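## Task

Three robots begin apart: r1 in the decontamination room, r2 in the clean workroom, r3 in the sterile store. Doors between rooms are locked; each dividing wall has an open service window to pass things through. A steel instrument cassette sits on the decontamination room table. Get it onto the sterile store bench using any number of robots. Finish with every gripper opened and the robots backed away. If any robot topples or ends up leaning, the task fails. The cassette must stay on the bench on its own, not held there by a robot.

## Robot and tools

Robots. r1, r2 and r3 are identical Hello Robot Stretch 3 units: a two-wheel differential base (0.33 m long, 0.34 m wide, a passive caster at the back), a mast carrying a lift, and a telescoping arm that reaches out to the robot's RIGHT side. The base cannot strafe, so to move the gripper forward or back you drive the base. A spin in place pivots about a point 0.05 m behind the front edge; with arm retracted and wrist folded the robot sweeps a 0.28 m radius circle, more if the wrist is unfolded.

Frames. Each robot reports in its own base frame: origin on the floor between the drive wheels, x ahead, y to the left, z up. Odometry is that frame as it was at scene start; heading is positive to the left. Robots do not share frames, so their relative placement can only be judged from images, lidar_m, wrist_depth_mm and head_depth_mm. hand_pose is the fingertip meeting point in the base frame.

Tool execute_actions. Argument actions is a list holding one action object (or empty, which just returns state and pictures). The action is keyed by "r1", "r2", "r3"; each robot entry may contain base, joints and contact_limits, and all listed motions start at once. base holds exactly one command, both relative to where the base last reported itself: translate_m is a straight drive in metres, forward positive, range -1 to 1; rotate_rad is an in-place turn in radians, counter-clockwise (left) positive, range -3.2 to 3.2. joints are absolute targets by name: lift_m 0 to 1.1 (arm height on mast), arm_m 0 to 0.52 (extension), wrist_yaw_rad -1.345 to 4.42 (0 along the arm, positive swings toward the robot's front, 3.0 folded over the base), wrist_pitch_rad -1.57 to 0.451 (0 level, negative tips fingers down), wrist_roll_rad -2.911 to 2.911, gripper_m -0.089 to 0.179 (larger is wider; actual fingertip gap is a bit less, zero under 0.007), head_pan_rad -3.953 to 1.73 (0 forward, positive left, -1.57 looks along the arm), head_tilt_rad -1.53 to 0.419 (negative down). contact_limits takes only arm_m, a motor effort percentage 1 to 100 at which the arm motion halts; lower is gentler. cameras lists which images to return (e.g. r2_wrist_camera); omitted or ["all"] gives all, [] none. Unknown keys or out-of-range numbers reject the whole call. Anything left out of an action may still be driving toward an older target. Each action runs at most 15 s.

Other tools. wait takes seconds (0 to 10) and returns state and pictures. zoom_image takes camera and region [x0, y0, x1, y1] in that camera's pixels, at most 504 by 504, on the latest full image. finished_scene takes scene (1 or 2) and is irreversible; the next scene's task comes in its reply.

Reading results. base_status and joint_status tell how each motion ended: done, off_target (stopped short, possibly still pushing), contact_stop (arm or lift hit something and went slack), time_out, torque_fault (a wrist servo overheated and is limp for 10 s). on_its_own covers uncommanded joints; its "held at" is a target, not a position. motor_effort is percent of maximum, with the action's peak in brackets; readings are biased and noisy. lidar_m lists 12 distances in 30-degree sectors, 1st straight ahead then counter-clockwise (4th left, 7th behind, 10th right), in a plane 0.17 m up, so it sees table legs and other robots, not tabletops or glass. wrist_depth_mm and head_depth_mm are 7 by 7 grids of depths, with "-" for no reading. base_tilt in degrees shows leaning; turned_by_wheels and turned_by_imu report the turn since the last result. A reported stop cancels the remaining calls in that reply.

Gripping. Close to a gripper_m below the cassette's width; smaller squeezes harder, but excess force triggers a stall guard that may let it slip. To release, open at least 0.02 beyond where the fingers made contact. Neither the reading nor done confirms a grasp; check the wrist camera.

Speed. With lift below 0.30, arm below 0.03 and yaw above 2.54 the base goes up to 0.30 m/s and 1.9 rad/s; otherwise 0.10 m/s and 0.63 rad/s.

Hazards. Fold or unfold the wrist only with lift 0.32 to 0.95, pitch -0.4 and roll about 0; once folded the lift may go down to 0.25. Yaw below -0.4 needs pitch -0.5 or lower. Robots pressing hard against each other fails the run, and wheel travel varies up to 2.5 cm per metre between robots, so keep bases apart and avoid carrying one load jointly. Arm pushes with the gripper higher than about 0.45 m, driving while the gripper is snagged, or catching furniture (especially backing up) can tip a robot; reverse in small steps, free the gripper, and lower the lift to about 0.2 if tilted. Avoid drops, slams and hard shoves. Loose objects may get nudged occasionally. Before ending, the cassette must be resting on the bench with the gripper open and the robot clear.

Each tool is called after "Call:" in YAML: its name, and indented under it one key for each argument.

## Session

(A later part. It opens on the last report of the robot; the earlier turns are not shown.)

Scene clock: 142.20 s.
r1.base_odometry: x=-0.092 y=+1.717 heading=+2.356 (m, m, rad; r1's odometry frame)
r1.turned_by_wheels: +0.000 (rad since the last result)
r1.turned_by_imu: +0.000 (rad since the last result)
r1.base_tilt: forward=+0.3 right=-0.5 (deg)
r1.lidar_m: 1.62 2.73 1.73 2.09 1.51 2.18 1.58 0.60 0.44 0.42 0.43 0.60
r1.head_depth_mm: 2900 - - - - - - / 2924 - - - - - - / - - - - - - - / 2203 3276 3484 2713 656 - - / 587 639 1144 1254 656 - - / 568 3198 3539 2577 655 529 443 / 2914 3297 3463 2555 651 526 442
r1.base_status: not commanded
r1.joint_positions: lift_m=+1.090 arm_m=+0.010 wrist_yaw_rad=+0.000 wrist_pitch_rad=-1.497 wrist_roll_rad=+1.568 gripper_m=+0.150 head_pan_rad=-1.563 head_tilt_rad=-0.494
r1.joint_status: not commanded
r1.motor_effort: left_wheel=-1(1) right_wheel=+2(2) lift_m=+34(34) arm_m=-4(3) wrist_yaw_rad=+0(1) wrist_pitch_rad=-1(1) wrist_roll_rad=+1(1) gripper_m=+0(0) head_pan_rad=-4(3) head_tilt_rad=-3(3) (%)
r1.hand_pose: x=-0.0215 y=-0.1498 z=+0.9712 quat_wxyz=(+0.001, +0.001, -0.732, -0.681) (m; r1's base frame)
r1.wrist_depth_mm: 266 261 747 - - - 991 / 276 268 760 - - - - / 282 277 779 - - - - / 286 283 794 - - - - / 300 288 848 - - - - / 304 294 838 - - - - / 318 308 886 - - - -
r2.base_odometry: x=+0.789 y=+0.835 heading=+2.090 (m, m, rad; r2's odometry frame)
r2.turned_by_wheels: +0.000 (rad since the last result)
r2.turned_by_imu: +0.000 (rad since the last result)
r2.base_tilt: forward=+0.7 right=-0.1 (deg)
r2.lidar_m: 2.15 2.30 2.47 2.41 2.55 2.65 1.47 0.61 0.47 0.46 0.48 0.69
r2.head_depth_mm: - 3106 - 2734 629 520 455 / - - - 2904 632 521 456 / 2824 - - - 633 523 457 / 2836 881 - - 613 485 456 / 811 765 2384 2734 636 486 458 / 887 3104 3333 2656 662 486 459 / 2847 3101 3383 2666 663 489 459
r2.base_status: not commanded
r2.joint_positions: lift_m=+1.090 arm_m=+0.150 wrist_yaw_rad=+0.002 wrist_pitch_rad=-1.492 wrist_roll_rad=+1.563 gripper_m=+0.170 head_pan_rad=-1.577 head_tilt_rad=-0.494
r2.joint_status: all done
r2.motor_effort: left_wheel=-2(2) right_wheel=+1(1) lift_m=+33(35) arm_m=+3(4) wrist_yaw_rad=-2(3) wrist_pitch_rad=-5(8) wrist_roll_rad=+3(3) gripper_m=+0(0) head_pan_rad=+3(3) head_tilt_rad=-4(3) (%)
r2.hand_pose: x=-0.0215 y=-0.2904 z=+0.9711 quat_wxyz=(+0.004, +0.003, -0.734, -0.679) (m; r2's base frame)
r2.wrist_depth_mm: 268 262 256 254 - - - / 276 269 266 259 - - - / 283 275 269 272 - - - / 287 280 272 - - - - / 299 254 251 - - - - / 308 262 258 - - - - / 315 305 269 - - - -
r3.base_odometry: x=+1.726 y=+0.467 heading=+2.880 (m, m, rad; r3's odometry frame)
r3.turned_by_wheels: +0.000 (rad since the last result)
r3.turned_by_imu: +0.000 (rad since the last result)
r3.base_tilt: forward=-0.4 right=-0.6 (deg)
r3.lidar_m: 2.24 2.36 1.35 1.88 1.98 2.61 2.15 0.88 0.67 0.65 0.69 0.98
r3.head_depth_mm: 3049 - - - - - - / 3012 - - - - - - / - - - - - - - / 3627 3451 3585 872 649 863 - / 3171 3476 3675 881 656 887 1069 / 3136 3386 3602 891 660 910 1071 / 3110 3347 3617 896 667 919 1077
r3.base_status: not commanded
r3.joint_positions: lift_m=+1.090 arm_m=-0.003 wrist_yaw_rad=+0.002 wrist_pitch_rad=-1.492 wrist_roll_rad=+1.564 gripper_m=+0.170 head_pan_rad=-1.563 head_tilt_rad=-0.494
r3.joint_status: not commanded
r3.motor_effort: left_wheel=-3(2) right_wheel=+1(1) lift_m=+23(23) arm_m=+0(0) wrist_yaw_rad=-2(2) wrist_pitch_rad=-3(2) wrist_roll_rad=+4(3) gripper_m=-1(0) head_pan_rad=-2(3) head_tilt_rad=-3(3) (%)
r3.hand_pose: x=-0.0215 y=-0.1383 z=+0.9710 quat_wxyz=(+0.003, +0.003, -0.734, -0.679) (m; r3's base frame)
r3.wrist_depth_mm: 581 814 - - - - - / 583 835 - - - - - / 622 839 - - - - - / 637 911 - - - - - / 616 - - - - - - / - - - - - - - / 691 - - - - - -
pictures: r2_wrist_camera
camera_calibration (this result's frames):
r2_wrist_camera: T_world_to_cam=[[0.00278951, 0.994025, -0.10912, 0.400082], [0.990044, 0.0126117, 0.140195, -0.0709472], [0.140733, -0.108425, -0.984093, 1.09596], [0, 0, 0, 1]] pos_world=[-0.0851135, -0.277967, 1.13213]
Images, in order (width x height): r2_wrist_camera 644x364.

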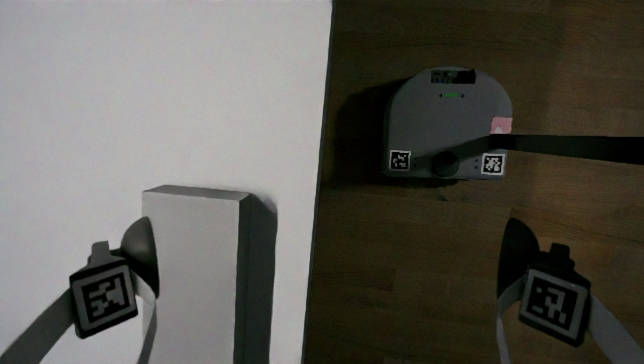

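Call:
execute_actions:
  actions:
    - {"r2":{"base":{"translate_m":0.08},"joints":{"arm_m":0.265}}}
  cameras: []

Call:
execute_actions:
  actions:
    - {"r2":{"joints":{"lift_m":1.003}}}
  cameras: []

Call:
execute_actions:
  actions:
    - {"r2":{"joints":{"gripper_m":-0.04}}}
  cameras: []

Call:
execute_actions:
  actions:
    - {"r2":{"joints":{"lift_m":1.09}}}
  cameras: []

Call:
execute_actions:
  actions:
    - {"r2":{"base":{"rotate_rad":1.55},"joints":{"arm_m":0.01}}}
  cameras: []

Call:
execute_actions:
  actions:
    - {"r2":{"base":{"translate_m":1.0}}}
  cameras: []

Call:
execute_actions:
  actions:
    - {"r2":{"base":{"translate_m":0.98}}}
  cameras: []

Call:
execute_actions:
  actions:
    - {"r2":{"base":{"rotate_rad":1.55}}}
  cameras: ["r2_nav_camera"]

Scene clock: 150.47 s.
r1.base_odometry: x=-0.092 y=+1.717 heading=+2.356 (m, m, rad; r1's odometry frame)
r1.turned_by_wheels: +0.000 (rad since the last result)
r1.turned_by_imu: +0.000 (rad since the last result)
r1.base_tilt: forward=+0.4 right=-0.5 (deg)
r1.lidar_m: 1.62 2.74 1.73 2.09 1.50 2.18 1.58 0.60 0.44 0.42 0.44 0.59
r1.head_depth_mm: 2890 - - - - - - / 2912 - - - - - - / 2894 - - - - - - / 463 554 3169 1281 657 - - / 467 3300 3298 2583 655 - - / 2917 3270 3519 2550 653 528 442 / 3015 3337 3459 2563 650 526 442
r1.base_status: not commanded
r1.joint_positions: lift_m=+1.090 arm_m=+0.010 wrist_yaw_rad=+0.000 wrist_pitch_rad=-1.497 wrist_roll_rad=+1.568 gripper_m=+0.150 head_pan_rad=-1.563 head_tilt_rad=-0.494
r1.joint_status: not commanded
r1.motor_effort: left_wheel=-1(1) right_wheel=+2(2) lift_m=+34(34) arm_m=-4(4) wrist_yaw_rad=-1(1) wrist_pitch_rad=-2(2) wrist_roll_rad=+1(1) gripper_m=+0(0) head_pan_rad=-4(4) head_tilt_rad=-2(2) (%)
r1.hand_pose: x=-0.0215 y=-0.1498 z=+0.9712 quat_wxyz=(+0.001, +0.001, -0.732, -0.681) (m; r1's base frame)
r1.wrist_depth_mm: 267 263 730 - - - 969 / 273 266 754 - - - - / 281 274 788 - - - - / 290 282 811 - - - - / 296 290 813 - - - - / 304 294 864 - - - - / 316 308 867 - - - -
r2.base_odometry: x=+0.749 y=+0.905 heading=+2.089 (m, m, rad; r2's odometry frame)
r2.turned_by_wheels: +0.000 (rad since the last result)
r2.turned_by_imu: +0.000 (rad since the last result)
r2.base_tilt: forward=+0.7 right=+0.2 (deg)
r2.lidar_m: 2.07 2.22 2.47 2.42 2.55 2.73 1.48 0.62 0.47 0.46 0.49 0.70
r2.head_depth_mm: 2789 2623 3368 2605 654 520 459 / 2799 3102 3394 2472 655 507 459 / 2783 - 3389 2487 656 485 461 / 829 - - - 656 485 469 / 892 3068 3295 2524 658 486 470 / 2814 3117 3460 2643 660 512 471 / 2880 3149 3402 2653 662 526 465
r2.base_status: done
r2.joint_positions: lift_m=+1.090 arm_m=+0.265 wrist_yaw_rad=+0.002 wrist_pitch_rad=-1.493 wrist_roll_rad=+1.564 gripper_m=+0.170 head_pan_rad=-1.577 head_tilt_rad=-0.494
r2.joint_status: all done
r2.motor_effort: left_wheel=-2(3) right_wheel=+0(5) lift_m=+32(32) arm_m=+3(4) wrist_yaw_rad=-1(2) wrist_pitch_rad=-4(4) wrist_roll_rad=+2(3) gripper_m=+0(0) head_pan_rad=+3(3) head_tilt_rad=-4(4) (%)
r2.hand_pose: x=-0.0215 y=-0.4052 z=+0.9711 quat_wxyz=(+0.003, +0.003, -0.734, -0.679) (m; r2's base frame)
r2.wrist_depth_mm: 266 262 254 251 243 - - / 274 269 263 253 250 - - / 284 277 268 230 252 - - / 292 282 276 235 259 - - / 299 286 282 243 269 - - / 308 294 288 249 277 - - / 318 303 300 254 285 - -
r3.base_odometry: x=+1.726 y=+0.467 heading=+2.880 (m, m, rad; r3's odometry frame)
r3.turned_by_wheels: +0.000 (rad since the last result)
r3.turned_by_imu: +0.001 (rad since the last result)
r3.base_tilt: forward=-0.5 right=-0.8 (deg)
r3.lidar_m: 2.24 2.37 1.35 1.88 1.98 2.60 2.14 0.88 0.67 0.65 0.69 0.98
r3.head_depth_mm: 3010 - - - - - - / 3029 - - - - - - / - - - - - - - / 3570 3493 3489 874 652 867 - / 3141 3528 3654 883 655 887 1069 / 3151 3480 3676 889 661 912 1071 / 3127 3408 3714 900 667 921 1080
r3.base_status: not commanded
r3.joint_positions: lift_m=+1.090 arm_m=-0.003 wrist_yaw_rad=+0.002 wrist_pitch_rad=-1.492 wrist_roll_rad=+1.564 gripper_m=+0.170 head_pan_rad=-1.563 head_tilt_rad=-0.494
r3.joint_status: not commanded
r3.motor_effort: left_wheel=-3(2) right_wheel=+1(2) lift_m=+23(23) arm_m=+0(0) wrist_yaw_rad=-1(2) wrist_pitch_rad=-2(2) wrist_roll_rad=+4(4) gripper_m=-1(0) head_pan_rad=-3(2) head_tilt_rad=-4(4) (%)
r3.hand_pose: x=-0.0215 y=-0.1383 z=+0.9710 quat_wxyz=(+0.003, +0.003, -0.734, -0.679) (m; r3's base frame)
r3.wrist_depth_mm: 593 812 - - - - - / 595 836 - - - - - / 622 887 - - - - - / 645 906 - - - - - / 612 - - - - - - / - - - - - - - / 692 - - - - - -
pictures: none
No camera images: the call's "cameras" was empty. Leave "cameras" out to get every camera's image.

Scene clock: 152.10 s.
r1.base_odometry: x=-0.092 y=+1.717 heading=+2.356 (m, m, rad; r1's odometry frame)
r1.turned_by_wheels: +0.000 (rad since the last result)
r1.turned_by_imu: +0.000 (rad since the last result)
r1.base_tilt: forward=+0.4 right=-0.5 (deg)
r1.lidar_m: 1.62 2.74 1.74 2.09 1.51 2.18 1.58 0.60 0.44 0.42 0.44 0.59
r1.head_depth_mm: 2899 - - - - - - / 2925 - - - - - - / 2929 - - - - - - / 955 512 593 1299 659 - - / 936 563 3342 2579 656 - - / 2895 3276 3544 2571 654 529 444 / 3019 3277 3520 2560 650 527 442
r1.base_status: not commanded
r1.joint_positions: lift_m=+1.090 arm_m=+0.010 wrist_yaw_rad=+0.000 wrist_pitch_rad=-1.497 wrist_roll_rad=+1.568 gripper_m=+0.150 head_pan_rad=-1.563 head_tilt_rad=-0.494
r1.joint_status: not commanded
r1.motor_effort: left_wheel=+0(1) right_wheel=+2(2) lift_m=+34(34) arm_m=-4(4) wrist_yaw_rad=+0(0) wrist_pitch_rad=-1(1) wrist_roll_rad=+1(1) gripper_m=+0(0) head_pan_rad=-3(4) head_tilt_rad=-3(2) (%)
r1.hand_pose: x=-0.0215 y=-0.1498 z=+0.9712 quat_wxyz=(+0.001, +0.001, -0.732, -0.681) (m; r1's base frame)
r1.wrist_depth_mm: 267 262 704 - - - 992 / 275 269 758 - - - - / 280 274 791 - - - - / 288 282 801 - - - - / 297 290 829 - - - - / 305 296 857 - - - - / 312 307 900 - - - -
r2.base_odometry: x=+0.749 y=+0.905 heading=+2.089 (m, m, rad; r2's odometry frame)
r2.turned_by_wheels: +0.000 (rad since the last result)
r2.turned_by_imu: +0.000 (rad since the last result)
r2.base_tilt: forward=+0.8 right=+0.1 (deg)
r2.lidar_m: 2.07 2.21 2.48 2.41 2.55 2.74 1.48 0.62 0.47 0.46 0.49 0.70
r2.head_depth_mm: 2895 3041 - 799 654 521 458 / 2868 3089 - 2607 631 507 460 / 2833 3103 - - 632 484 465 / 798 768 - - 613 485 730 / 894 3100 3309 2620 660 486 470 / 2806 3145 3417 2664 663 510 471 / 2885 3133 3413 2621 663 525 464
r2.base_status: not commanded
r2.joint_positions: lift_m=+1.003 arm_m=+0.265 wrist_yaw_rad=+0.002 wrist_pitch_rad=-1.493 wrist_roll_rad=+1.564 gripper_m=+0.170 head_pan_rad=-1.577 head_tilt_rad=-0.494
r2.joint_status: all done
r2.motor_effort: left_wheel=-3(1) right_wheel=+1(1) lift_m=+21(20) arm_m=+3(3) wrist_yaw_rad=-2(1) wrist_pitch_rad=-4(4) wrist_roll_rad=+2(2) gripper_m=+1(1) head_pan_rad=+3(3) head_tilt_rad=-4(4) (%)
r2.hand_pose: x=-0.0215 y=-0.4052 z=+0.8846 quat_wxyz=(+0.003, +0.003, -0.734, -0.679) (m; r2's base frame)
r2.wrist_depth_mm: 179 175 172 167 165 160 982 / 182 180 176 141 139 165 952 / 189 184 180 144 141 168 995 / 193 189 185 148 146 173 - / 197 195 190 152 149 179 - / 204 199 195 155 183 182 - / 212 208 199 160 186 - -
r3.base_odometry: x=+1.726 y=+0.467 heading=+2.880 (m, m, rad; r3's odometry frame)
r3.turned_by_wheels: +0.000 (rad since the last result)
r3.turned_by_imu: +0.000 (rad since the last result)
r3.base_tilt: forward=-0.4 right=-0.8 (deg)
r3.lidar_m: 2.24 2.36 1.34 1.88 1.99 2.59 2.14 0.88 0.67 0.65 0.69 0.98
r3.head_depth_mm: 3061 - - - - - - / 3032 - - - - - - / - - - - - - - / 3727 3532 3435 874 652 868 - / 3141 3490 3669 880 658 887 1066 / 3155 3478 3710 888 660 911 1073 / 3126 3443 3607 895 666 918 1078
r3.base_status: not commanded
r3.joint_positions: lift_m=+1.090 arm_m=-0.003 wrist_yaw_rad=+0.002 wrist_pitch_rad=-1.492 wrist_roll_rad=+1.564 gripper_m=+0.170 head_pan_rad=-1.563 head_tilt_rad=-0.494
r3.joint_status: not commanded
r3.motor_effort: left_wheel=-2(3) right_wheel=+2(2) lift_m=+23(23) arm_m=+0(0) wrist_yaw_rad=-1(3) wrist_pitch_rad=-2(2) wrist_roll_rad=+4(4) gripper_m=+0(0) head_pan_rad=-2(2) head_tilt_rad=-3(3) (%)
r3.hand_pose: x=-0.0215 y=-0.1383 z=+0.9710 quat_wxyz=(+0.003, +0.003, -0.734, -0.679) (m; r3's base frame)
r3.wrist_depth_mm: 586 807 - - - - - / 603 822 - - - - - / 617 863 - - - - - / 621 947 - - - - - / 607 - - - - - - / - - - - - - - / 709 - - - - - -
pictures: none
No camera images: the call's "cameras" was empty. Leave "cameras" out to get every camera's image.

Scene clock: 154.70 s.
r1.base_odometry: x=-0.092 y=+1.717 heading=+2.356 (m, m, rad; r1's odometry frame)
r1.turned_by_wheels: +0.000 (rad since the last result)
r1.turned_by_imu: +0.000 (rad since the last result)
r1.base_tilt: forward=+0.4 right=-0.5 (deg)
r1.lidar_m: 1.62 2.74 1.74 2.09 1.51 2.18 1.58 0.60 0.44 0.42 0.43 0.59
r1.head_depth_mm: 2895 - - - - - - / 2917 - - - - - - / 2911 - - - - - - / 959 511 593 1295 657 - - / 935 565 3310 2610 657 - - / 2922 3265 3486 2572 653 529 443 / 3017 3275 3502 2575 650 526 443
r1.base_status: not commanded
r1.joint_positions: lift_m=+1.090 arm_m=+0.010 wrist_yaw_rad=+0.000 wrist_pitch_rad=-1.497 wrist_roll_rad=+1.568 gripper_m=+0.150 head_pan_rad=-1.563 head_tilt_rad=-0.494
r1.joint_status: not commanded
r1.motor_effort: left_wheel=-1(1) right_wheel=+2(2) lift_m=+34(34) arm_m=-4(5) wrist_yaw_rad=+0(1) wrist_pitch_rad=-2(1) wrist_roll_rad=+1(1) gripper_m=+0(0) head_pan_rad=-4(4) head_tilt_rad=-2(2) (%)
r1.hand_pose: x=-0.0215 y=-0.1498 z=+0.9712 quat_wxyz=(+0.001, +0.001, -0.732, -0.681) (m; r1's base frame)
r1.wrist_depth_mm: 267 260 761 - - - 980 / 275 268 775 - - - - / 283 275 797 - - - - / 289 282 813 - - - - / 295 289 828 - - - - / 303 293 869 - - - - / 317 307 868 - - - -
r2.base_odometry: x=+0.749 y=+0.905 heading=+2.089 (m, m, rad; r2's odometry frame)
r2.turned_by_wheels: +0.000 (rad since the last result)
r2.turned_by_imu: +0.000 (rad since the last result)
r2.base_tilt: forward=+0.7 right=+0.0 (deg)
r2.lidar_m: 2.07 2.22 2.47 2.42 2.56 2.74 1.48 0.62 0.47 0.46 0.49 0.70
r2.head_depth_mm: 2833 3057 - 800 653 521 459 / 2861 3073 - 2605 632 506 460 / 2787 3117 - - 633 486 461 / 794 769 - - 634 488 470 / 893 3060 3334 2667 659 484 470 / 2807 3100 3454 2643 661 511 470 / 2848 3148 3445 2682 663 526 464
r2.base_status: not commanded
r2.joint_positions: lift_m=+1.003 arm_m=+0.265 wrist_yaw_rad=+0.001 wrist_pitch_rad=-1.499 wrist_roll_rad=+1.567 gripper_m=-0.038 head_pan_rad=-1.577 head_tilt_rad=-0.494
r2.joint_status: all done
r2.motor_effort: left_wheel=-2(2) right_wheel=+1(1) lift_m=+24(23) arm_m=+3(3) wrist_yaw_rad=-1(2) wrist_pitch_rad=-1(18) wrist_roll_rad=+1(3) gripper_m=-41(100) head_pan_rad=+3(3) head_tilt_rad=-4(4) (%)
r2.hand_pose: x=-0.0215 y=-0.4038 z=+0.8845 quat_wxyz=(+0.002, +0.001, -0.732, -0.681) (m; r2's base frame)
r2.wrist_depth_mm: 178 175 172 167 164 161 928 / 183 179 176 136 136 165 936 / 189 183 179 139 139 169 944 / 192 189 183 143 142 173 - / 197 193 187 147 145 - - / 204 199 153 151 150 - - / 209 204 198 155 187 - -
r3.base_odometry: x=+1.726 y=+0.467 heading=+2.880 (m, m, rad; r3's odometry frame)
r3.turned_by_wheels: +0.000 (rad since the last result)
r3.turned_by_imu: +0.000 (rad since the last result)
r3.base_tilt: forward=-0.5 right=-0.8 (deg)
r3.lidar_m: 2.24 2.36 1.35 1.88 1.98 2.60 2.14 0.88 0.67 0.65 0.69 0.98
r3.head_depth_mm: 3040 - - - - - - / 3058 - - - - - - / - - - - - - - / 3664 3519 3452 874 653 868 - / 3180 3449 3637 881 656 888 1071 / 3077 3432 3611 889 663 913 1076 / 3114 3413 3671 899 665 913 1075
r3.base_status: not commanded
r3.joint_positions: lift_m=+1.090 arm_m=-0.003 wrist_yaw_rad=+0.002 wrist_pitch_rad=-1.492 wrist_roll_rad=+1.564 gripper_m=+0.170 head_pan_rad=-1.563 head_tilt_rad=-0.494
r3.joint_status: not commanded
r3.motor_effort: left_wheel=-2(4) right_wheel=+2(1) lift_m=+23(23) arm_m=+0(0) wrist_yaw_rad=-2(2) wrist_pitch_rad=-2(2) wrist_roll_rad=+3(4) gripper_m=+0(0) head_pan_rad=-3(2) head_tilt_rad=-4(4) (%)
r3.hand_pose: x=-0.0215 y=-0.1383 z=+0.9710 quat_wxyz=(+0.003, +0.003, -0.734, -0.679) (m; r3's base frame)
r3.wrist_depth_mm: 593 809 - - - - - / 601 833 - - - - - / 613 874 - - - - - / 621 909 - - - - - / 605 - - - - - - / - - - - - - - / 685 - - - - - -
pictures: none
No camera images: the call's "cameras" was empty. Leave "cameras" out to get every camera's image.

Scene clock: 156.33 s.
r1.base_odometry: x=-0.092 y=+1.717 heading=+2.356 (m, m, rad; r1's odometry frame)
r1.turned_by_wheels: +0.000 (rad since the last result)
r1.turned_by_imu: +0.000 (rad since the last result)
r1.base_tilt: forward=+0.4 right=-0.5 (deg)
r1.lidar_m: 1.62 2.74 1.74 2.09 1.51 2.18 1.59 0.60 0.44 0.42 0.44 0.59
r1.head_depth_mm: 2904 - - - - - - / 2941 - - - - - - / 2891 - - - - - - / 463 555 3161 762 659 - - / 467 3274 3331 790 655 - - / 2887 3256 3493 2562 652 529 443 / 3025 3309 3487 2579 650 527 442
r1.base_status: not commanded
r1.joint_positions: lift_m=+1.090 arm_m=+0.010 wrist_yaw_rad=+0.000 wrist_pitch_rad=-1.497 wrist_roll_rad=+1.568 gripper_m=+0.150 head_pan_rad=-1.563 head_tilt_rad=-0.494
r1.joint_status: not commanded
r1.motor_effort: left_wheel=-1(1) right_wheel=+2(2) lift_m=+34(35) arm_m=-4(4) wrist_yaw_rad=-1(0) wrist_pitch_rad=-1(1) wrist_roll_rad=+1(1) gripper_m=-1(0) head_pan_rad=-3(3) head_tilt_rad=-2(2) (%)
r1.hand_pose: x=-0.0215 y=-0.1498 z=+0.9712 quat_wxyz=(+0.001, +0.001, -0.732, -0.681) (m; r1's base frame)
r1.wrist_depth_mm: 270 261 740 - - - 993 / 272 269 770 - - - - / 282 274 805 - - - - / 288 283 816 - - - - / 298 287 815 - - - - / 306 296 827 - - - - / 317 306 892 - - - -
r2.base_odometry: x=+0.749 y=+0.905 heading=+2.089 (m, m, rad; r2's odometry frame)
r2.turned_by_wheels: +0.000 (rad since the last result)
r2.turned_by_imu: +0.000 (rad since the last result)
r2.base_tilt: forward=+0.8 right=+0.1 (deg)
r2.lidar_m: 2.07 2.22 2.46 2.41 2.55 2.74 1.49 0.62 0.47 0.46 0.49 0.70
r2.head_depth_mm: 2796 2649 3307 2587 653 522 459 / 2785 3090 3407 2510 631 507 459 / 2786 - 3404 2499 472 508 461 / 805 - - 805 466 508 469 / 890 3023 3338 2521 476 509 469 / 2820 3132 3392 2643 660 510 471 / 2898 3128 3411 2658 661 526 464
r2.base_status: not commanded
r2.joint_positions: lift_m=+1.090 arm_m=+0.265 wrist_yaw_rad=+0.001 wrist_pitch_rad=-1.498 wrist_roll_rad=+1.567 gripper_m=-0.030 head_pan_rad=-1.577 head_tilt_rad=-0.494
r2.joint_status: all done
r2.on_its_own: gripper_m is held at -0.032, not at your -0.040, by its stall guard, which is still easing
r2.motor_effort: left_wheel=-2(2) right_wheel=+1(1) lift_m=+34(39) arm_m=+3(3) wrist_yaw_rad=-1(0) wrist_pitch_rad=-1(1) wrist_roll_rad=+1(1) gripper_m=-39(41) head_pan_rad=+3(3) head_tilt_rad=-4(4) (%)
r2.hand_pose: x=-0.0215 y=-0.4040 z=+0.9711 quat_wxyz=(+0.002, +0.001, -0.732, -0.681) (m; r2's base frame)
r2.wrist_depth_mm: 267 261 255 252 244 - - / 272 268 260 136 135 - - / 282 274 266 139 139 - - / 286 281 273 143 143 - - / 298 289 279 148 145 - - / 303 300 153 152 150 - - / 311 307 297 157 280 - -
r3.base_odometry: x=+1.726 y=+0.467 heading=+2.880 (m, m, rad; r3's odometry frame)
r3.turned_by_wheels: +0.000 (rad since the last result)
r3.turned_by_imu: +0.000 (rad since the last result)
r3.base_tilt: forward=-0.5 right=-0.7 (deg)
r3.lidar_m: 2.24 2.36 1.35 1.88 1.98 2.60 2.14 0.88 0.67 0.65 0.69 0.97
r3.head_depth_mm: 3064 - - - - - - / 3007 - - - - - - / - - - - - - - / 3550 3503 3438 875 652 868 - / 3205 3468 3668 882 659 890 1066 / 3148 3389 3735 888 662 914 1068 / 3132 3417 3664 897 667 920 1078
r3.base_status: not commanded
r3.joint_positions: lift_m=+1.090 arm_m=-0.003 wrist_yaw_rad=+0.002 wrist_pitch_rad=-1.492 wrist_roll_rad=+1.564 gripper_m=+0.170 head_pan_rad=-1.563 head_tilt_rad=-0.494
r3.joint_status: not commanded
r3.motor_effort: left_wheel=-2(2) right_wheel=+1(1) lift_m=+23(23) arm_m=+0(0) wrist_yaw_rad=-2(2) wrist_pitch_rad=-3(3) wrist_roll_rad=+4(4) gripper_m=-1(0) head_pan_rad=-3(2) head_tilt_rad=-4(4) (%)
r3.hand_pose: x=-0.0215 y=-0.1383 z=+0.9710 quat_wxyz=(+0.003, +0.003, -0.734, -0.679) (m; r3's base frame)
r3.wrist_depth_mm: 579 823 - - - - - / 602 831 - - - - - / 615 842 - - - - - / 622 886 - - - - - / 610 - - - - - - / - - - - - - - / 694 - - - - - -
pictures: none
No camera images: the call's "cameras" was empty. Leave "cameras" out to get every camera's image.

Scene clock: 159.73 s.
r1.base_odometry: x=-0.092 y=+1.717 heading=+2.356 (m, m, rad; r1's odometry frame)
r1.turned_by_wheels: +0.000 (rad since the last result)
r1.turned_by_imu: +0.000 (rad since the last result)
r1.base_tilt: forward=+0.3 right=-0.5 (deg)
r1.lidar_m: 1.62 2.73 1.74 2.09 1.51 2.18 1.58 0.60 0.44 0.42 0.44 0.60
r1.head_depth_mm: 2889 - - - - - - / 2910 - - - - - - / 767 - - - - - - / 637 3326 3486 2705 658 - - / 642 859 3321 1051 657 - - / 2989 3284 3522 2579 653 528 443 / 3026 3274 3468 2559 651 526 443
r1.base_status: not commanded
r1.joint_positions: lift_m=+1.090 arm_m=+0.010 wrist_yaw_rad=+0.000 wrist_pitch_rad=-1.497 wrist_roll_rad=+1.568 gripper_m=+0.150 head_pan_rad=-1.563 head_tilt_rad=-0.494
r1.joint_status: not commanded
r1.motor_effort: left_wheel=-1(1) right_wheel=+2(2) lift_m=+34(35) arm_m=-3(4) wrist_yaw_rad=-1(1) wrist_pitch_rad=-1(2) wrist_roll_rad=+1(1) gripper_m=-1(0) head_pan_rad=-4(4) head_tilt_rad=-2(2) (%)
r1.hand_pose: x=-0.0215 y=-0.1498 z=+0.9712 quat_wxyz=(+0.001, +0.001, -0.732, -0.681) (m; r1's base frame)
r1.wrist_depth_mm: 267 261 756 - - - 994 / 273 268 771 - - - - / 283 275 790 - - - - / 290 283 802 - - - - / 296 289 832 - - - - / 303 298 857 - - - - / 316 307 888 - - - -
r2.base_odometry: x=+0.749 y=+0.905 heading=-2.644 (m, m, rad; r2's odometry frame)
r2.turned_by_wheels: +1.550 (rad since the last result)
r2.turned_by_imu: +1.574 (rad since the last result)
r2.base_tilt: forward=+0.7 right=+0.0 (deg)
r2.lidar_m: 2.41 2.54 2.74 1.52 0.62 0.47 0.46 0.49 0.69 2.07 2.21 2.48
r2.head_depth_mm: 1455 - - - - - 1231 / 1738 - - - - - - / 1741 - - - - - - / 1755 - 2156 2303 1961 - - / 1762 1908 2098 2329 1966 1680 - / 1763 1923 2122 2322 1979 1574 1295 / 1758 1905 2111 2323 1974 1572 1303
r2.base_status: done
r2.joint_positions: lift_m=+1.090 arm_m=+0.010 wrist_yaw_rad=+0.001 wrist_pitch_rad=-1.497 wrist_roll_rad=+1.567 gripper_m=-0.011 head_pan_rad=-1.577 head_tilt_rad=-0.494
r2.joint_status: all done
r2.on_its_own: gripper_m is held at -0.013, not at your -0.040, by its stall guard, which is still easing
r2.motor_effort: left_wheel=-3(7) right_wheel=+1(5) lift_m=+34(33) arm_m=-3(4) wrist_yaw_rad=-1(1) wrist_pitch_rad=-2(2) wrist_roll_rad=+1(1) gripper_m=-32(38) head_pan_rad=+3(3) head_tilt_rad=-4(4) (%)
r2.hand_pose: x=-0.0215 y=-0.1499 z=+0.9710 quat_wxyz=(+0.002, +0.001, -0.733, -0.681) (m; r2's base frame)
r2.wrist_depth_mm: - - - - - - 1000 / - - - 138 136 - - / - - - 140 139 - - / - - - 145 143 - - / - - - 148 146 - - / - - 155 152 151 - - / - - - 157 - - -
r3.base_odometry: x=+1.726 y=+0.467 heading=+2.880 (m, m, rad; r3's odometry frame)
r3.turned_by_wheels: +0.000 (rad since the last result)
r3.turned_by_imu: +0.000 (rad since the last result)
r3.base_tilt: forward=-0.5 right=-0.8 (deg)
r3.lidar_m: 2.24 2.36 1.35 1.88 1.98 2.60 2.14 0.88 0.67 0.65 0.69 0.98
r3.head_depth_mm: 3033 - - - - - - / 3040 - - - - - - / - - - - - - - / 3623 3541 3447 872 654 867 - / 3200 3389 3639 879 657 888 1070 / 3187 3432 3687 889 663 915 1073 / 3150 3418 3704 899 666 914 1083
r3.base_status: not commanded
r3.joint_positions: lift_m=+1.090 arm_m=-0.003 wrist_yaw_rad=+0.002 wrist_pitch_rad=-1.492 wrist_roll_rad=+1.564 gripper_m=+0.170 head_pan_rad=-1.563 head_tilt_rad=-0.494
r3.joint_status: not commanded
r3.motor_effort: left_wheel=-1(1) right_wheel=+2(2) lift_m=+23(23) arm_m=+0(0) wrist_yaw_rad=-2(3) wrist_pitch_rad=-2(2) wrist_roll_rad=+4(3) gripper_m=+0(0) head_pan_rad=-2(3) head_tilt_rad=-4(3) (%)
r3.hand_pose: x=-0.0215 y=-0.1383 z=+0.9710 quat_wxyz=(+0.003, +0.003, -0.734, -0.679) (m; r3's base frame)
r3.wrist_depth_mm: 587 820 - - - - - / 608 840 - - - - - / 618 857 - - - - - / 620 905 - - - - - / 611 - - - - - - / - - - - - - - / 693 - - - - - -
pictures: none
No camera images: the call's "cameras" was empty. Leave "cameras" out to get every camera's image.

Scene clock: 171.30 s.
r1.base_odometry: x=-0.092 y=+1.717 heading=+2.356 (m, m, rad; r1's odometry frame)
r1.turned_by_wheels: +0.000 (rad since the last result)
r1.turned_by_imu: +0.001 (rad since the last result)
r1.base_tilt: forward=+0.4 right=-0.5 (deg)
r1.lidar_m: 1.62 2.74 1.73 2.09 1.51 2.17 1.58 0.60 0.43 0.42 0.44 0.59
r1.head_depth_mm: 2887 - - - - - - / 2924 - - - - - - / - - - - - - - / 3812 3332 3478 2707 658 - - / - 3274 3468 2474 655 - - / 3005 3271 3468 2587 653 529 443 / 3029 3297 3469 2564 651 527 443
r1.base_status: not commanded
r1.joint_positions: lift_m=+1.090 arm_m=+0.010 wrist_yaw_rad=+0.000 wrist_pitch_rad=-1.497 wrist_roll_rad=+1.568 gripper_m=+0.150 head_pan_rad=-1.563 head_tilt_rad=-0.494
r1.joint_status: not commanded
r1.motor_effort: left_wheel=-1(1) right_wheel=+2(2) lift_m=+34(34) arm_m=-3(4) wrist_yaw_rad=-1(0) wrist_pitch_rad=-2(2) wrist_roll_rad=+1(1) gripper_m=+0(0) head_pan_rad=-4(4) head_tilt_rad=-2(2) (%)
r1.hand_pose: x=-0.0215 y=-0.1498 z=+0.9712 quat_wxyz=(+0.001, +0.001, -0.732, -0.681) (m; r1's base frame)
r1.wrist_depth_mm: 268 261 732 - - - 993 / 274 269 760 - - - - / 279 275 784 - - - - / 289 282 797 - - - - / 298 292 852 - - - - / 304 296 865 - - - - / 316 308 870 - - - -
r2.base_odometry: x=-0.129 y=+0.427 heading=-2.644 (m, m, rad; r2's odometry frame)
r2.turned_by_wheels: +0.000 (rad since the last result)
r2.turned_by_imu: +0.000 (rad since the last result)
r2.base_tilt: forward=+0.7 right=+0.1 (deg)
r2.lidar_m: 1.41 1.48 2.11 2.63 1.99 1.51 1.47 1.55 2.17 2.15 1.89 1.45
r2.head_depth_mm: 1779 - - - - - 1232 / 1788 - - - - - - / 1800 - - - - - - / 1794 - 2201 2367 1933 - - / 1800 1970 2159 2346 1958 1666 - / 1806 1963 2139 2371 1970 1554 1299 / 1789 1967 2153 2370 1974 1567 1304
r2.base_status: done
r2.joint_positions: lift_m=+1.090 arm_m=+0.010 wrist_yaw_rad=+0.001 wrist_pitch_rad=-1.497 wrist_roll_rad=+1.567 gripper_m=+0.022 head_pan_rad=-1.577 head_tilt_rad=-0.494
r2.joint_status: not commanded
r2.on_its_own: gripper_m is held at +0.021, not at your -0.040, by its stall guard, which is not easing now
r2.motor_effort: left_wheel=-2(4) right_wheel=+1(6) lift_m=+34(34) arm_m=-3(3) wrist_yaw_rad=+0(0) wrist_pitch_rad=-2(2) wrist_roll_rad=+1(1) gripper_m=-21(32) head_pan_rad=+3(3) head_tilt_rad=-4(5) (%)
r2.hand_pose: x=-0.0215 y=-0.1499 z=+0.9710 quat_wxyz=(+0.002, +0.001, -0.733, -0.681) (m; r2's base frame)
r2.wrist_depth_mm: - - - - - - - / - - - 140 138 - - / - - - 143 141 - - / - - - 146 146 - - / - - - 150 149 - - / - - 157 156 154 - - / - - - 160 - - -
r3.base_odometry: x=+1.726 y=+0.467 heading=+2.880 (m, m, rad; r3's odometry frame)
r3.turned_by_wheels: +0.000 (rad since the last result)
r3.turned_by_imu: +0.001 (rad since the last result)
r3.base_tilt: forward=-0.6 right=-0.8 (deg)
r3.lidar_m: 2.24 2.36 1.35 1.88 1.98 2.60 2.15 0.88 0.67 0.65 0.69 0.98
r3.head_depth_mm: 3031 - - - - - - / 3040 - - - - - - / - - - - - - - / 1955 3510 3643 870 653 869 - / 3100 3461 3682 878 659 891 1071 / 3131 3459 3723 891 662 912 1074 / 3147 3408 3675 896 667 915 1071
r3.base_status: not commanded
r3.joint_positions: lift_m=+1.090 arm_m=-0.003 wrist_yaw_rad=+0.002 wrist_pitch_rad=-1.492 wrist_roll_rad=+1.564 gripper_m=+0.170 head_pan_rad=-1.563 head_tilt_rad=-0.494
r3.joint_status: not commanded
r3.motor_effort: left_wheel=-2(3) right_wheel=+1(2) lift_m=+23(23) arm_m=+0(0) wrist_yaw_rad=-2(2) wrist_pitch_rad=-2(3) wrist_roll_rad=+4(3) gripper_m=+0(0) head_pan_rad=-2(3) head_tilt_rad=-3(4) (%)
r3.hand_pose: x=-0.0215 y=-0.1383 z=+0.9710 quat_wxyz=(+0.003, +0.003, -0.734, -0.679) (m; r3's base frame)
r3.wrist_depth_mm: 588 812 - - - - - / 617 821 - - - - - / 615 877 - - - - - / 632 898 - - - - - / 608 - - - - - - / - - - - - - - / 701 - - - - - -
pictures: none
No camera images: the call's "cameras" was empty. Leave "cameras" out to get every camera's image.

Scene clock: 182.67 s.
r1.base_odometry: x=-0.092 y=+1.717 heading=+2.356 (m, m, rad; r1's odometry frame)
r1.turned_by_wheels: +0.000 (rad since the last result)
r1.turned_by_imu: +0.001 (rad since the last result)
r1.base_tilt: forward=+0.3 right=-0.5 (deg)
r1.lidar_m: 1.62 2.74 1.74 2.09 1.51 2.18 1.59 0.60 0.44 0.42 0.44 0.59
r1.head_depth_mm: 2911 - - - - - - / 2899 - - - - - - / - - - - - - - / 3849 3284 3489 2719 657 - - / - 3274 3465 2573 656 - - / 3026 3310 3482 2581 653 530 443 / 3004 3315 3462 2565 649 527 442
r1.base_status: not commanded
r1.joint_positions: lift_m=+1.090 arm_m=+0.010 wrist_yaw_rad=+0.000 wrist_pitch_rad=-1.497 wrist_roll_rad=+1.568 gripper_m=+0.150 head_pan_rad=-1.563 head_tilt_rad=-0.494
r1.joint_status: not commanded
r1.motor_effort: left_wheel=-1(1) right_wheel=+2(2) lift_m=+34(34) arm_m=-3(4) wrist_yaw_rad=+0(0) wrist_pitch_rad=-1(1) wrist_roll_rad=+1(1) gripper_m=-1(0) head_pan_rad=-3(4) head_tilt_rad=-2(2) (%)
r1.hand_pose: x=-0.0215 y=-0.1498 z=+0.9712 quat_wxyz=(+0.001, +0.001, -0.732, -0.681) (m; r1's base frame)
r1.wrist_depth_mm: 266 262 725 - - - 978 / 275 265 754 - - - - / 280 276 788 - - - - / 287 284 805 - - - - / 293 290 840 - - - - / 304 295 846 - - - - / 315 306 876 - - - -
r2.base_odometry: x=-0.990 y=-0.040 heading=-2.644 (m, m, rad; r2's odometry frame)
r2.turned_by_wheels: +0.000 (rad since the last result)
r2.turned_by_imu: +0.000 (rad since the last result)
r2.base_tilt: forward=+0.9 right=+0.1 (deg)
r2.lidar_m: 0.42 0.45 0.63 2.02 2.72 2.52 2.45 2.58 2.26 1.33 0.57 0.43
r2.head_depth_mm: 1820 - - - - - 1228 / 1828 - - - - - - / 1843 - - - - - - / 1847 - 2234 2405 1958 - - / 1837 2016 2200 2404 1962 1689 - / 1798 1739 1762 1743 1720 1519 1293 / 1222 1198 1191 1159 1218 1227 1210
r2.base_status: done
r2.joint_positions: lift_m=+1.090 arm_m=+0.010 wrist_yaw_rad=+0.001 wrist_pitch_rad=-1.497 wrist_roll_rad=+1.567 gripper_m=+0.022 head_pan_rad=-1.577 head_tilt_rad=-0.494
r2.joint_status: not commanded
r2.on_its_own: gripper_m is held at +0.021, not at your -0.040, by its stall guard, which is not easing now
r2.motor_effort: left_wheel=-2(3) right_wheel=+0(4) lift_m=+34(34) arm_m=-3(3) wrist_yaw_rad=-1(1) wrist_pitch_rad=-2(2) wrist_roll_rad=+1(1) gripper_m=-22(21) head_pan_rad=+3(3) head_tilt_rad=-4(4) (%)
r2.hand_pose: x=-0.0215 y=-0.1499 z=+0.9710 quat_wxyz=(+0.002, +0.001, -0.733, -0.681) (m; r2's base frame)
r2.wrist_depth_mm: - - - - - - - / - - - 140 138 - - / - - - 143 141 - - / - - - 146 145 - - / - - - 151 150 - - / 943 985 157 156 154 - - / 740 771 728 160 761 845 925
r3.base_odometry: x=+1.726 y=+0.467 heading=+2.880 (m, m, rad; r3's odometry frame)
r3.turned_by_wheels: +0.000 (rad since the last result)
r3.turned_by_imu: +0.001 (rad since the last result)
r3.base_tilt: forward=-0.5 right=-0.7 (deg)
r3.lidar_m: 2.24 2.36 1.35 1.88 1.98 2.60 2.15 0.88 0.67 0.65 0.69 0.98
r3.head_depth_mm: 3035 - - - - - - / 3042 - - - - - - / 1016 - - - - - - / 982 3490 3656 875 651 871 - / 2994 3408 3264 877 657 891 1073 / 3165 3423 3623 890 659 914 1070 / 3111 3372 3686 895 664 916 1077
r3.base_status: not commanded
r3.joint_positions: lift_m=+1.090 arm_m=-0.003 wrist_yaw_rad=+0.002 wrist_pitch_rad=-1.492 wrist_roll_rad=+1.564 gripper_m=+0.170 head_pan_rad=-1.563 head_tilt_rad=-0.494
r3.joint_status: not commanded
r3.motor_effort: left_wheel=-2(3) right_wheel=+1(2) lift_m=+23(23) arm_m=+0(0) wrist_yaw_rad=-2(2) wrist_pitch_rad=-2(3) wrist_roll_rad=+3(4) gripper_m=-1(0) head_pan_rad=-2(3) head_tilt_rad=-4(4) (%)
r3.hand_pose: x=-0.0215 y=-0.1383 z=+0.9710 quat_wxyz=(+0.003, +0.003, -0.734, -0.679) (m; r3's base frame)
r3.wrist_depth_mm: 594 817 - - - - - / 616 842 - - - - - / 605 879 - - - - - / 620 906 - - - - - / 617 - - - - - - / - - - - - - - / 699 - - - - - -
pictures: none
No camera images: the call's "cameras" was empty. Leave "cameras" out to get every camera's image.

Scene clock: 186.07 s.
r1.base_odometry: x=-0.092 y=+1.717 heading=+2.356 (m, m, rad; r1's odometry frame)
r1.turned_by_wheels: +0.000 (rad since the last result)
r1.turned_by_imu: +0.000 (rad since the last result)
r1.base_tilt: forward=+0.3 right=-0.5 (deg)
r1.lidar_m: 1.62 2.74 1.74 2.09 1.51 2.18 1.58 0.60 0.44 0.42 0.43 0.59
r1.head_depth_mm: 2915 - - - - - - / 2929 - - - - - - / - - - - - - - / 2767 3234 3144 2716 658 - - / - 3328 3490 2578 656 - - / 3022 3296 3509 2566 654 529 443 / 3010 3289 3470 2548 650 526 442
r1.base_status: not commanded
r1.joint_positions: lift_m=+1.090 arm_m=+0.010 wrist_yaw_rad=+0.000 wrist_pitch_rad=-1.497 wrist_roll_rad=+1.568 gripper_m=+0.150 head_pan_rad=-1.563 head_tilt_rad=-0.494
r1.joint_status: not commanded
r1.motor_effort: left_wheel=-1(1) right_wheel=+2(2) lift_m=+35(34) arm_m=-3(4) wrist_yaw_rad=+0(1) wrist_pitch_rad=-1(1) wrist_roll_rad=+1(1) gripper_m=+0(0) head_pan_rad=-3(3) head_tilt_rad=-3(3) (%)
r1.hand_pose: x=-0.0215 y=-0.1498 z=+0.9712 quat_wxyz=(+0.001, +0.001, -0.732, -0.681) (m; r1's base frame)
r1.wrist_depth_mm: 268 263 754 - - - - / 274 269 763 - - - - / 284 275 791 - - - - / 289 283 790 - - - - / 296 288 846 - - - - / 310 297 866 - - - - / 314 304 898 - - - -
r2.base_odometry: x=-0.990 y=-0.040 heading=-1.094 (m, m, rad; r2's odometry frame)
r2.turned_by_wheels: +1.550 (rad since the last result)
r2.turned_by_imu: +1.574 (rad since the last result)
r2.base_tilt: forward=+0.7 right=+0.1 (deg)
r2.lidar_m: 1.92 2.71 2.52 2.45 2.58 2.26 1.38 0.58 0.44 0.42 0.45 0.62
r2.head_depth_mm: 2837 - - - - - 415 / 2861 - - - - - - / 2879 - - - - - - / 2764 - 3314 2706 660 - - / 966 950 3289 2521 661 567 - / 1050 3019 3300 2654 661 525 437 / 2833 3019 3281 2686 662 526 438
r2.base_status: done
r2.joint_positions: lift_m=+1.090 arm_m=+0.010 wrist_yaw_rad=+0.001 wrist_pitch_rad=-1.497 wrist_roll_rad=+1.567 gripper_m=+0.022 head_pan_rad=-1.577 head_tilt_rad=-0.494
r2.joint_status: not commanded
r2.on_its_own: gripper_m is held at +0.021, not at your -0.040, by its stall guard, which is not easing now
r2.motor_effort: left_wheel=-3(6) right_wheel=+1(3) lift_m=+33(35) arm_m=-3(3) wrist_yaw_rad=+0(1) wrist_pitch_rad=-2(2) wrist_roll_rad=+1(1) gripper_m=-22(21) head_pan_rad=+3(3) head_tilt_rad=-4(4) (%)
r2.hand_pose: x=-0.0215 y=-0.1499 z=+0.9710 quat_wxyz=(+0.002, +0.001, -0.733, -0.681) (m; r2's base frame)
r2.wrist_depth_mm: 266 265 735 - - - - / 274 269 294 139 139 - - / 280 276 293 143 141 - - / 288 282 309 146 146 - - / 296 290 219 150 149 - - / 307 301 158 155 154 - - / 317 308 335 159 - - -
r3.base_odometry: x=+1.726 y=+0.467 heading=+2.880 (m, m, rad; r3's odometry frame)
r3.turned_by_wheels: +0.000 (rad since the last result)
r3.turned_by_imu: +0.000 (rad since the last result)
r3.base_tilt: forward=-0.3 right=-0.8 (deg)
r3.lidar_m: 2.24 2.36 1.35 1.88 1.98 2.59 2.14 0.88 0.67 0.65 0.69 0.98
r3.head_depth_mm: 3047 - - - - - - / 3064 - - - - - - / - - - - - - - / 1010 944 2302 871 650 867 - / 1041 3326 3561 879 655 889 1065 / 3070 3443 3655 891 662 915 1070 / 3124 3443 3639 897 665 919 1080
r3.base_status: not commanded
r3.joint_positions: lift_m=+1.090 arm_m=-0.003 wrist_yaw_rad=+0.002 wrist_pitch_rad=-1.492 wrist_roll_rad=+1.564 gripper_m=+0.170 head_pan_rad=-1.563 head_tilt_rad=-0.494
r3.joint_status: not commanded
r3.motor_effort: left_wheel=-2(2) right_wheel=+2(1) lift_m=+23(23) arm_m=+0(0) wrist_yaw_rad=-1(3) wrist_pitch_rad=-2(2) wrist_roll_rad=+4(4) gripper_m=+0(0) head_pan_rad=-3(2) head_tilt_rad=-4(5) (%)
r3.hand_pose: x=-0.0215 y=-0.1383 z=+0.9710 quat_wxyz=(+0.003, +0.003, -0.734, -0.679) (m; r3's base frame)
r3.wrist_depth_mm: 584 818 - - - - - / 601 841 - - - - - / 607 874 - - - - - / 627 919 - - - - - / 604 - - - - - - / - - - - - - - / 692 - - - - - -
pictures: r2_nav_camera (sideways: a quarter turn counterclockwise sets it upright)
camera_calibration (this result's frames):
r2_nav_camera: T_world_to_cam=[[-0.0381323, -0.426072, 0.903885, -1.12808], [-0.999157, 0.0300161, -0.0280026, 0.0938305], [-0.0151999, -0.904191, -0.426858, 0.516737], [0, 0, 0, 1]] pos_world=[0.0585895, -0.0162317, 1.24286]
Images, in order (width x height): r2_nav_camera 672x504.

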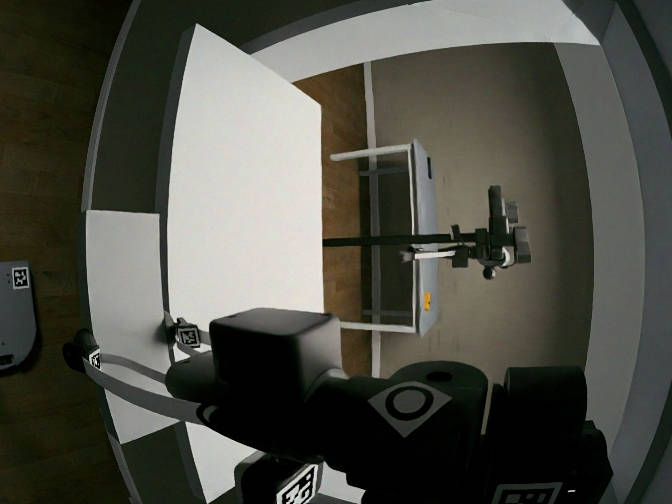

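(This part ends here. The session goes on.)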